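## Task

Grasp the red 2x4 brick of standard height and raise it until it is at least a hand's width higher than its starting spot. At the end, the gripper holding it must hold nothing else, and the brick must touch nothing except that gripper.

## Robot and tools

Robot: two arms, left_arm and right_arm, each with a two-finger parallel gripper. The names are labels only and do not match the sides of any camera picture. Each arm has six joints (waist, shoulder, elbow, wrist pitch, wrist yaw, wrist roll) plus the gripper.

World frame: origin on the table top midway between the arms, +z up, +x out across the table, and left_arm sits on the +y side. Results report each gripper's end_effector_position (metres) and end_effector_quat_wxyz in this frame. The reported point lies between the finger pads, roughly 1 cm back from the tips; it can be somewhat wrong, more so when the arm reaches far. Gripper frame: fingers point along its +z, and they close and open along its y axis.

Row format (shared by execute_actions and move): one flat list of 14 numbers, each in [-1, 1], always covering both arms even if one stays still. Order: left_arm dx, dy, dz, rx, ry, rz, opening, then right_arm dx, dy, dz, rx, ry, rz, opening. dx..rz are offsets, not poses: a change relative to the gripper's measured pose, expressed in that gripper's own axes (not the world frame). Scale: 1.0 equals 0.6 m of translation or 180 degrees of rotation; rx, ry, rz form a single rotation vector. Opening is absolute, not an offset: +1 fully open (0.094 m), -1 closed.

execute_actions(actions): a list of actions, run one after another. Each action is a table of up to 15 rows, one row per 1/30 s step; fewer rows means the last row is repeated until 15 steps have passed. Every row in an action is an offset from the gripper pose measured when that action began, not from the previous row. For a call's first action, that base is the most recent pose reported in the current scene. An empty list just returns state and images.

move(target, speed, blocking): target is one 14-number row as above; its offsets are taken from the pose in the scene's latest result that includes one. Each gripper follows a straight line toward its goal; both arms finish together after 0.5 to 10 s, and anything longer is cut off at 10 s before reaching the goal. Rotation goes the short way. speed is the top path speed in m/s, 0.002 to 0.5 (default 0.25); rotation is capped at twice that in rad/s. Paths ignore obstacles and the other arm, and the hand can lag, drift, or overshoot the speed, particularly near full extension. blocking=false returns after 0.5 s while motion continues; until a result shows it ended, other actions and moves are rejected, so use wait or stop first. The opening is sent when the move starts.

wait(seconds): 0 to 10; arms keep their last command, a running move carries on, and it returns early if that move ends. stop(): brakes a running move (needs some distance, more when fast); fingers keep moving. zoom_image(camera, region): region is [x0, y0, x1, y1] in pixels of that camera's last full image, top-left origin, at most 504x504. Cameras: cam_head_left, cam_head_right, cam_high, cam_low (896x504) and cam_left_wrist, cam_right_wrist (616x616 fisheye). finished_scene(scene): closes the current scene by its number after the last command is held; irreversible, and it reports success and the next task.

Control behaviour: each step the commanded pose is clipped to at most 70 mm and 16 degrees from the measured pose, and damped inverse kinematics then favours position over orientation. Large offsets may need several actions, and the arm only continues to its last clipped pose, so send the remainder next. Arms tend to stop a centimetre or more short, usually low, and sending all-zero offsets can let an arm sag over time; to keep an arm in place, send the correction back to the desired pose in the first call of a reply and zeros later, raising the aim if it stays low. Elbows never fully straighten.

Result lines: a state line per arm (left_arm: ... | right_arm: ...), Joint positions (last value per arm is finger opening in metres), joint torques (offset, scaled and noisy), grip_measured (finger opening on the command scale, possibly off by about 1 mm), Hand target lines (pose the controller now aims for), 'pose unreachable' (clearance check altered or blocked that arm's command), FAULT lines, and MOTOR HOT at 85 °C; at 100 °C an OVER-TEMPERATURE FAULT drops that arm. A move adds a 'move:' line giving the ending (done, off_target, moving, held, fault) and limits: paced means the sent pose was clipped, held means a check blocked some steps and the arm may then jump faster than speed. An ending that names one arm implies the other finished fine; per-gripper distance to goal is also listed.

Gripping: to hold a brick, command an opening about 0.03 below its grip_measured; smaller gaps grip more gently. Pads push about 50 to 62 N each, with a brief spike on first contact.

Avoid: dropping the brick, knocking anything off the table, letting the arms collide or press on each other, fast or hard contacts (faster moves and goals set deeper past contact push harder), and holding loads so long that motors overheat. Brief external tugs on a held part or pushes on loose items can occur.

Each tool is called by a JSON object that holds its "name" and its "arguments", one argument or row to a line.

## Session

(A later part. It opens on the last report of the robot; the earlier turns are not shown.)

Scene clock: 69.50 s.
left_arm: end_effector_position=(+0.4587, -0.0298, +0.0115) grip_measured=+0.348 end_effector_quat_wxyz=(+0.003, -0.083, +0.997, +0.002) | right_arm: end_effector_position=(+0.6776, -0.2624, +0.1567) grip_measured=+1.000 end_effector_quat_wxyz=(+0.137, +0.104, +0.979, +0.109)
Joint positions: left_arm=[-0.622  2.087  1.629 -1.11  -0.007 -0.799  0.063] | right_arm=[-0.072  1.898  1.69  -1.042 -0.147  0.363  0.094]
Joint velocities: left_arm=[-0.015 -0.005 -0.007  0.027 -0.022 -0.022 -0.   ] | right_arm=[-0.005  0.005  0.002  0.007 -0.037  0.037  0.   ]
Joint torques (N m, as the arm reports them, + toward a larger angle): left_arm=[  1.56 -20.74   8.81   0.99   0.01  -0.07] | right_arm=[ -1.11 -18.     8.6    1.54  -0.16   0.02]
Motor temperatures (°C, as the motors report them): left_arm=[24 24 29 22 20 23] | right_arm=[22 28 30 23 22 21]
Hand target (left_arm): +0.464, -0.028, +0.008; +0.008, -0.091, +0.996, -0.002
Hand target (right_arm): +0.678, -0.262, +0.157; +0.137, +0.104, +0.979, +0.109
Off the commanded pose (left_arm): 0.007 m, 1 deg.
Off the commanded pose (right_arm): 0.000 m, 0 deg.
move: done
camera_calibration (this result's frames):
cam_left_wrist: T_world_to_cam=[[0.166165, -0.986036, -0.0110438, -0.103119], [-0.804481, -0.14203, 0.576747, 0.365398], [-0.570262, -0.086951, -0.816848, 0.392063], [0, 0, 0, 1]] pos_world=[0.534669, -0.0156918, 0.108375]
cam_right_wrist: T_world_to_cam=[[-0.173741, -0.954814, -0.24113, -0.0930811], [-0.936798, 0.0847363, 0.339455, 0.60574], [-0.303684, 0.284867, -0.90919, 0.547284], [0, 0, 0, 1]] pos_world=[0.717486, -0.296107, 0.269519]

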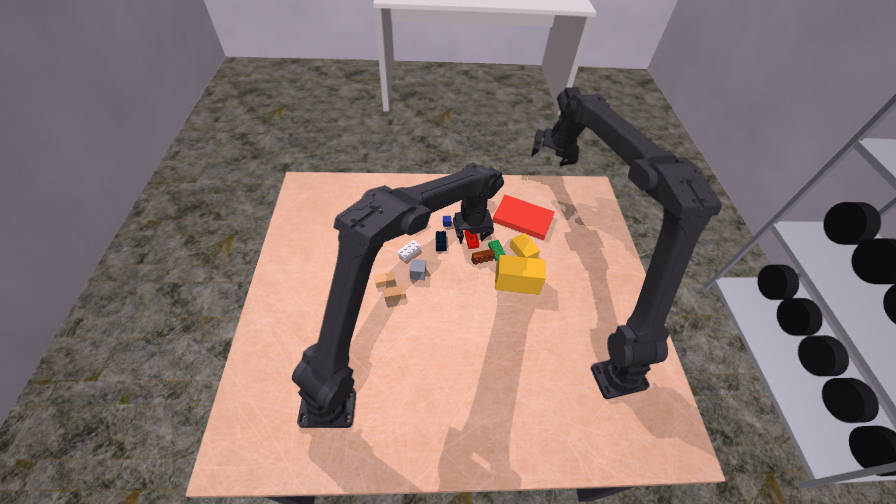

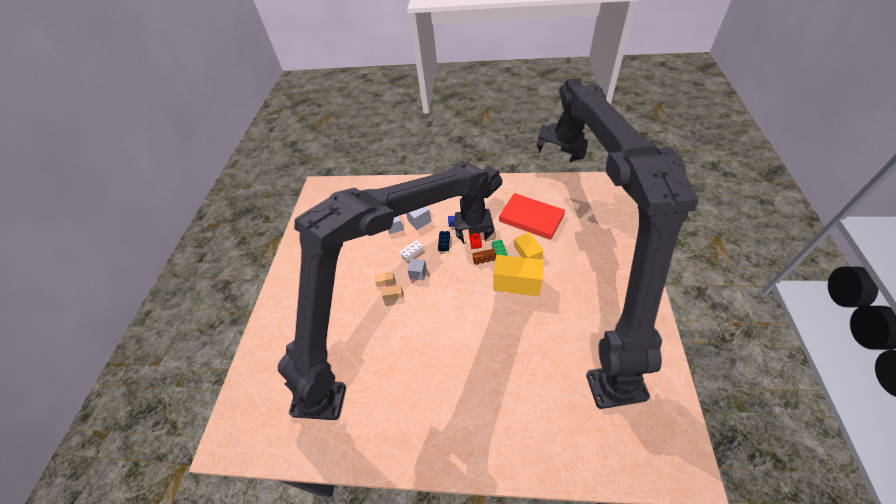

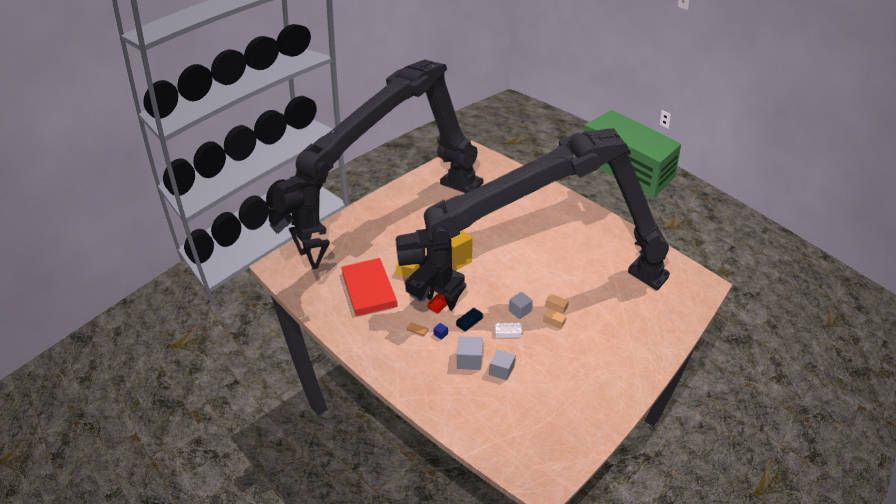

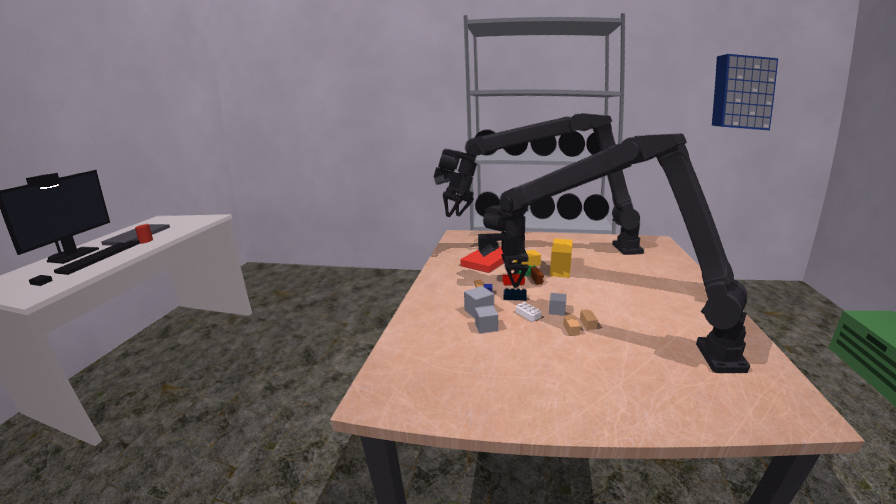

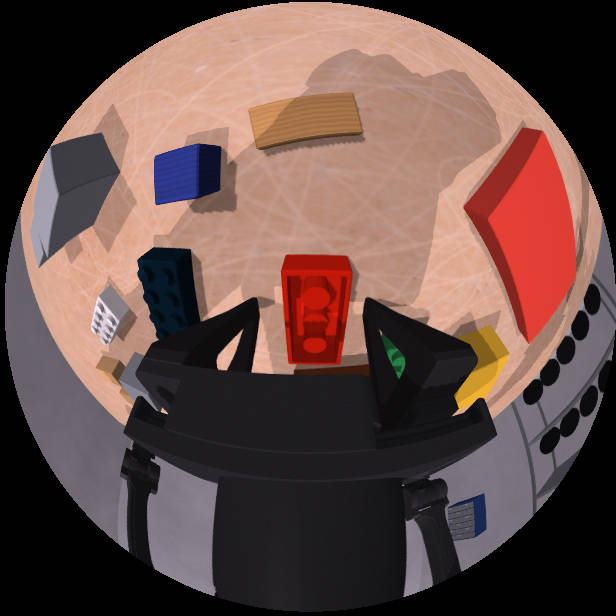

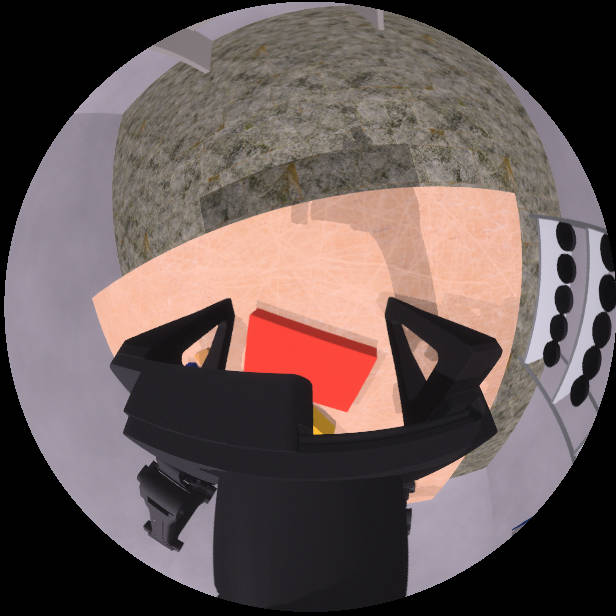

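{"name": "move", "arguments": {
  "target": [0,0,0,0,0,0,-0.38,0,0,0,0,0,0,1]
}}

{"name": "move", "arguments": {
  "target": [0,0,-0.29,0,0,0,-0.38,0,0,0,0,0,0,1],
  "speed": 0.15
}}

Scene clock: 77.03 s.
left_arm: end_effector_position=(+0.4588, -0.0299, +0.0115) grip_measured=-0.342 end_effector_quat_wxyz=(+0.003, -0.083, +0.997, +0.002) | right_arm: end_effector_position=(+0.6776, -0.2624, +0.1567) grip_measured=+1.000 end_effector_quat_wxyz=(+0.137, +0.104, +0.979, +0.109)
Joint positions: left_arm=[-0.622  2.087  1.629 -1.11  -0.007 -0.8    0.031] | right_arm=[-0.072  1.898  1.69  -1.042 -0.147  0.363  0.094]
Joint velocities: left_arm=[-0.005 -0.005 -0.012 -0.012  0.051 -0.037  0.   ] | right_arm=[-0.005  0.005 -0.017  0.002 -0.007  0.125  0.   ]
Joint torques (N m, as the arm reports them, + toward a larger angle): left_arm=[  0.9  -21.49   8.96   0.27   0.01   0.01] | right_arm=[ -1.2  -18.09   8.69   1.52  -0.17   0.02]
Motor temperatures (°C, as the motors report them): left_arm=[24 24 28 22 20 23] | right_arm=[22 28 30 23 22 21]
Hand target (left_arm): +0.459, -0.030, +0.011; +0.003, -0.083, +0.997, +0.002
Hand target (right_arm): +0.678, -0.262, +0.157; +0.137, +0.104, +0.979, +0.109
Off the commanded pose (left_arm): 0.000 m, 0 deg.
Off the commanded pose (right_arm): 0.000 m, 0 deg.
move: done
camera_calibration (this result's frames):
cam_left_wrist: T_world_to_cam=[[0.166921, -0.985911, -0.0107647, -0.103533], [-0.804552, -0.142511, 0.57653, 0.365471], [-0.569942, -0.0875743, -0.817005, 0.391938], [0, 0, 0, 1]] pos_world=[0.534704, -0.015667, 0.108396]
cam_right_wrist: T_world_to_cam=[[-0.173741, -0.954814, -0.24113, -0.0930811], [-0.936798, 0.0847363, 0.339455, 0.60574], [-0.303684, 0.284867, -0.90919, 0.547284], [0, 0, 0, 1]] pos_world=[0.717486, -0.296107, 0.269519]

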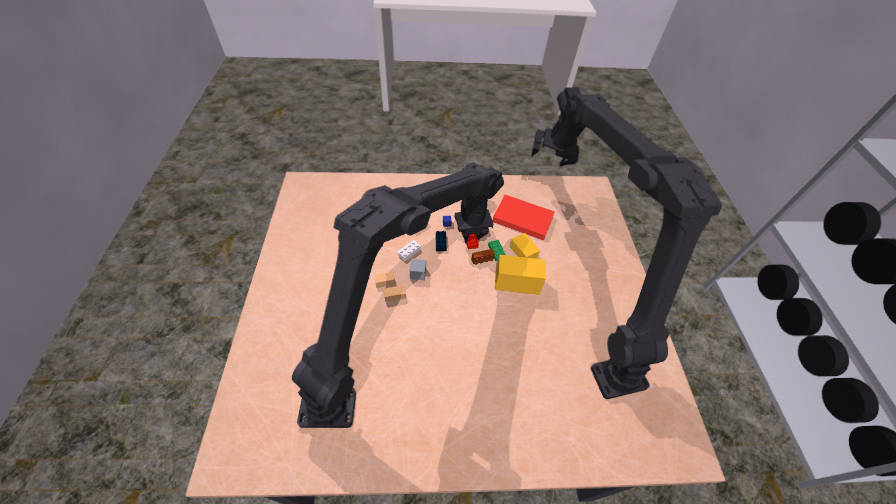

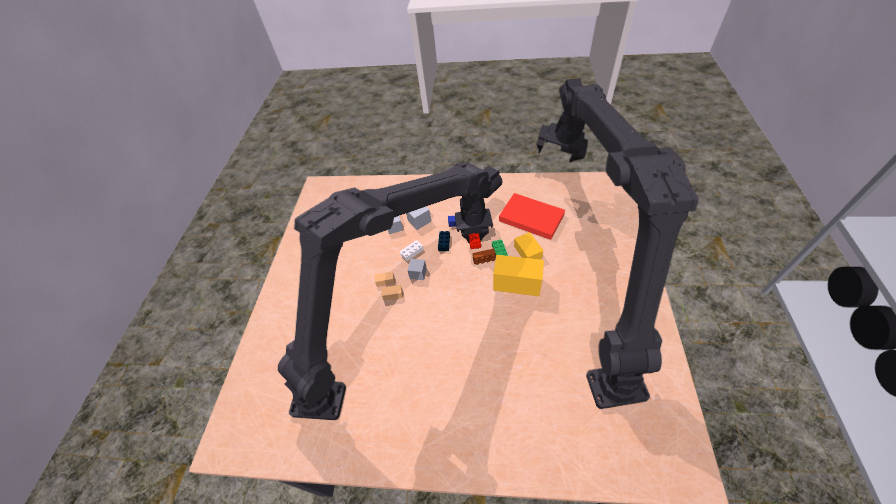

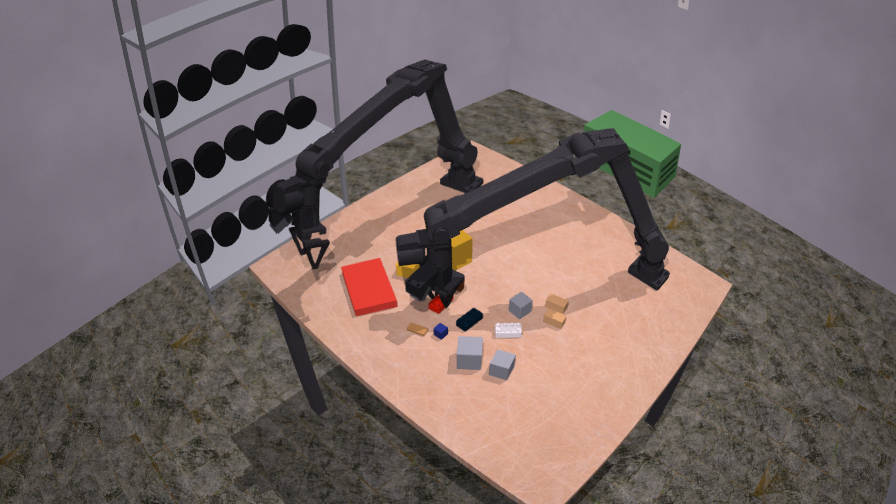

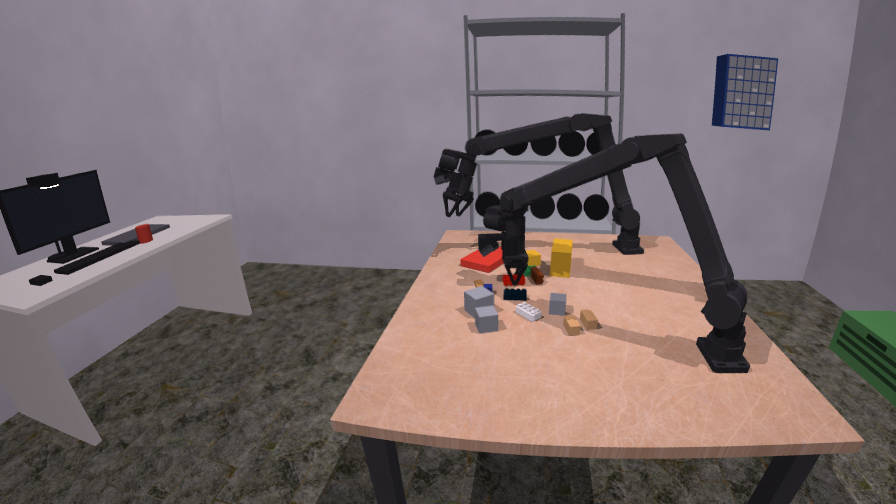

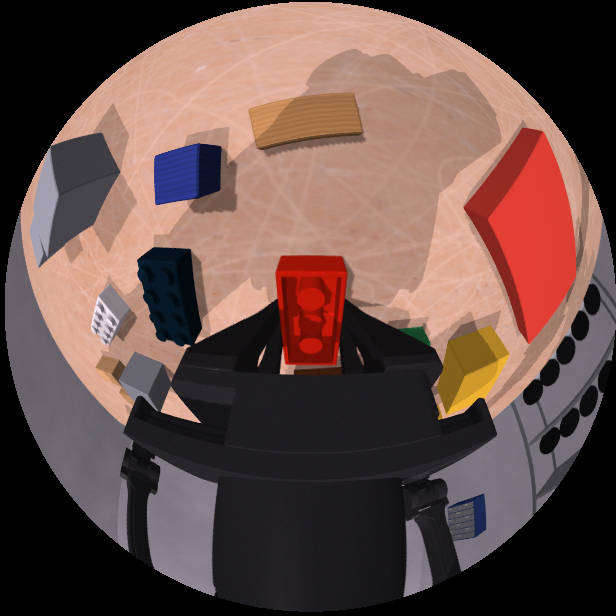

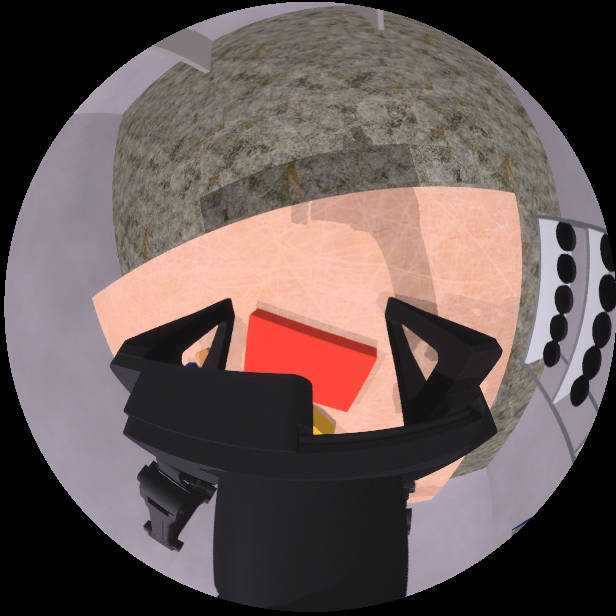

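Scene clock: 78.63 s.
left_arm: end_effector_position=(+0.4517, -0.0247, +0.1563) grip_measured=-0.342 end_effector_quat_wxyz=(-0.015, -0.083, +0.996, +0.018) | right_arm: end_effector_position=(+0.6776, -0.2624, +0.1567) grip_measured=+1.000 end_effector_quat_wxyz=(+0.137, +0.104, +0.979, +0.109)
Joint positions: left_arm=[-0.622  1.98   1.852 -1.489 -0.007 -0.8    0.031] | right_arm=[-0.072  1.898  1.69  -1.042 -0.147  0.363  0.094]
Joint velocities: left_arm=[-0.015  0.005  0.012 -0.002 -0.037  0.066  0.001] | right_arm=[-0.005  0.005  0.007 -0.017 -0.037  0.125  0.   ]
Joint torques (N m, as the arm reports them, + toward a larger angle): left_arm=[  0.8  -22.32  13.99  -0.41   0.02  -0.02] | right_arm=[ -1.11 -17.9    8.7    1.52  -0.17   0.03]
Motor temperatures (°C, as the motors report them): left_arm=[24 24 29 22 20 23] | right_arm=[22 28 30 23 22 21]
Hand target (left_arm): +0.459, -0.030, +0.185; +0.003, -0.083, +0.997, +0.002
Hand target (right_arm): +0.678, -0.262, +0.157; +0.137, +0.104, +0.979, +0.109
Off the commanded pose (left_arm): 0.030 m, 3 deg.
Off the commanded pose (right_arm): 0.000 m, 0 deg.
move: off_target (left_arm)
camera_calibration (this result's frames):
cam_left_wrist: T_world_to_cam=[[0.165794, -0.985084, -0.0460717, -0.0896093], [-0.781141, -0.159699, 0.603585, 0.261796], [-0.601939, -0.064082, -0.795966, 0.518404], [0, 0, 0, 1]] pos_world=[0.531404, -0.0132439, 0.250488]
cam_right_wrist: T_world_to_cam=[[-0.173741, -0.954814, -0.24113, -0.0930811], [-0.936798, 0.0847363, 0.339455, 0.60574], [-0.303684, 0.284867, -0.90919, 0.547284], [0, 0, 0, 1]] pos_world=[0.717486, -0.296107, 0.269519]

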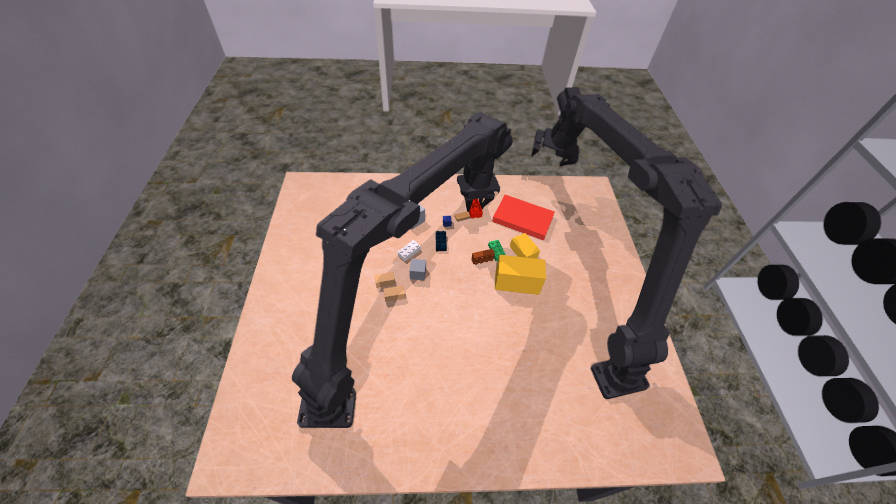

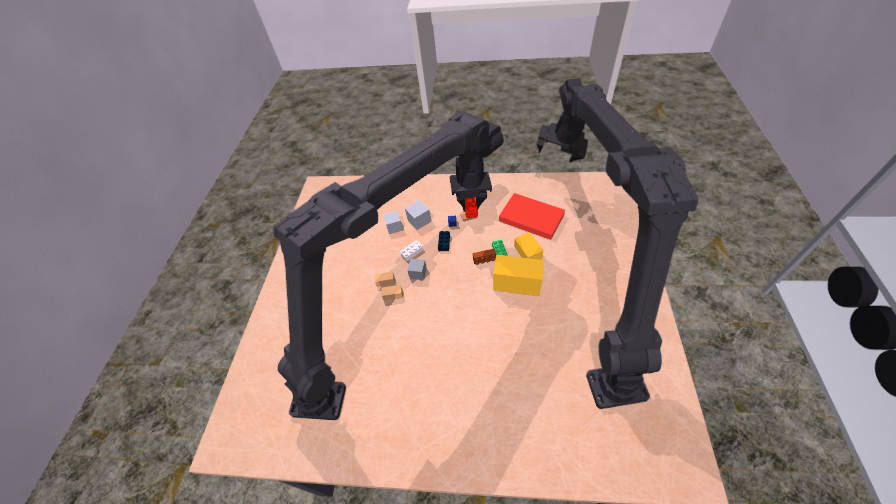

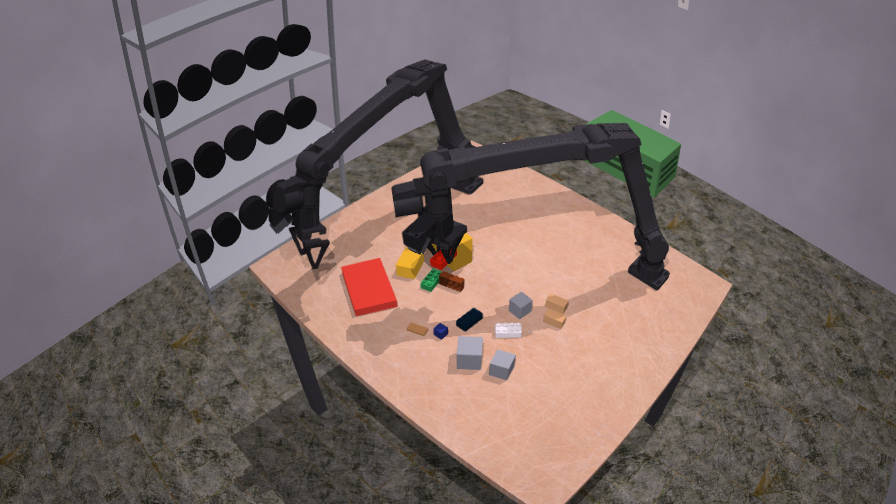

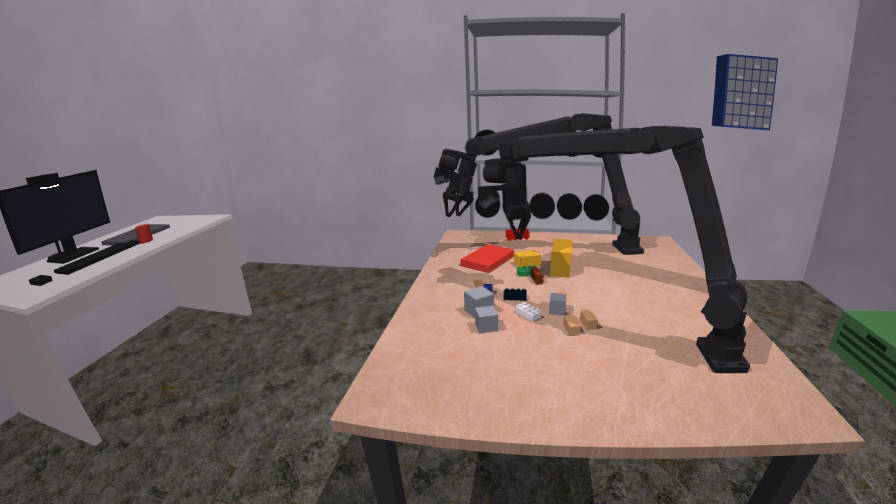

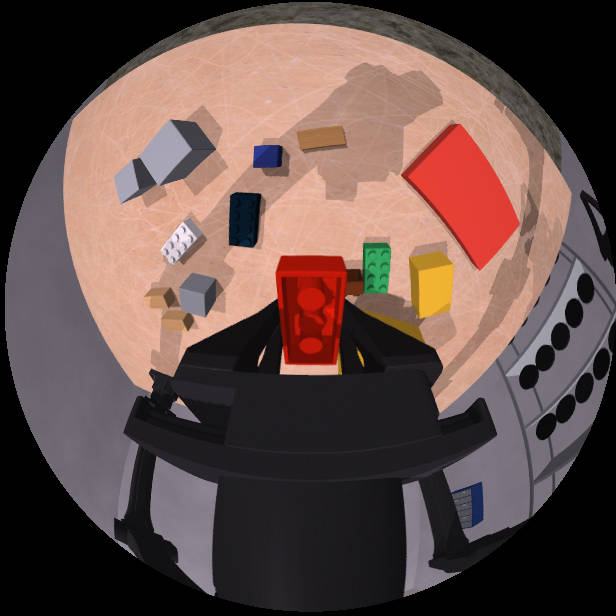

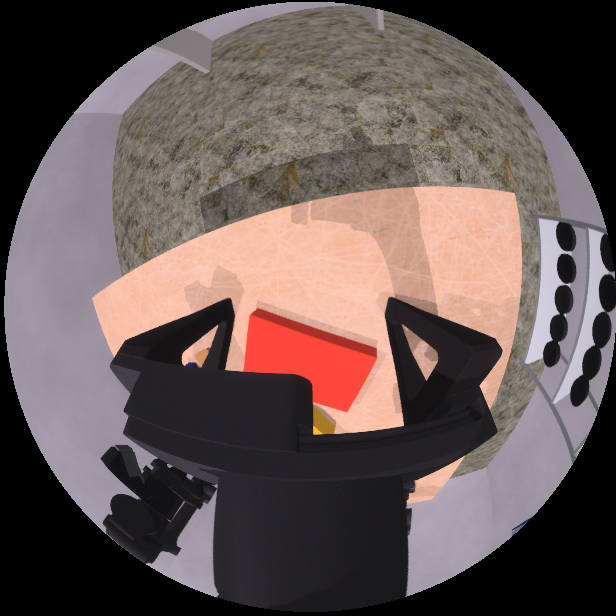

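{"name": "finished_scene", "arguments": {
  "scene": 2
}}

The scene is finished: the task was done.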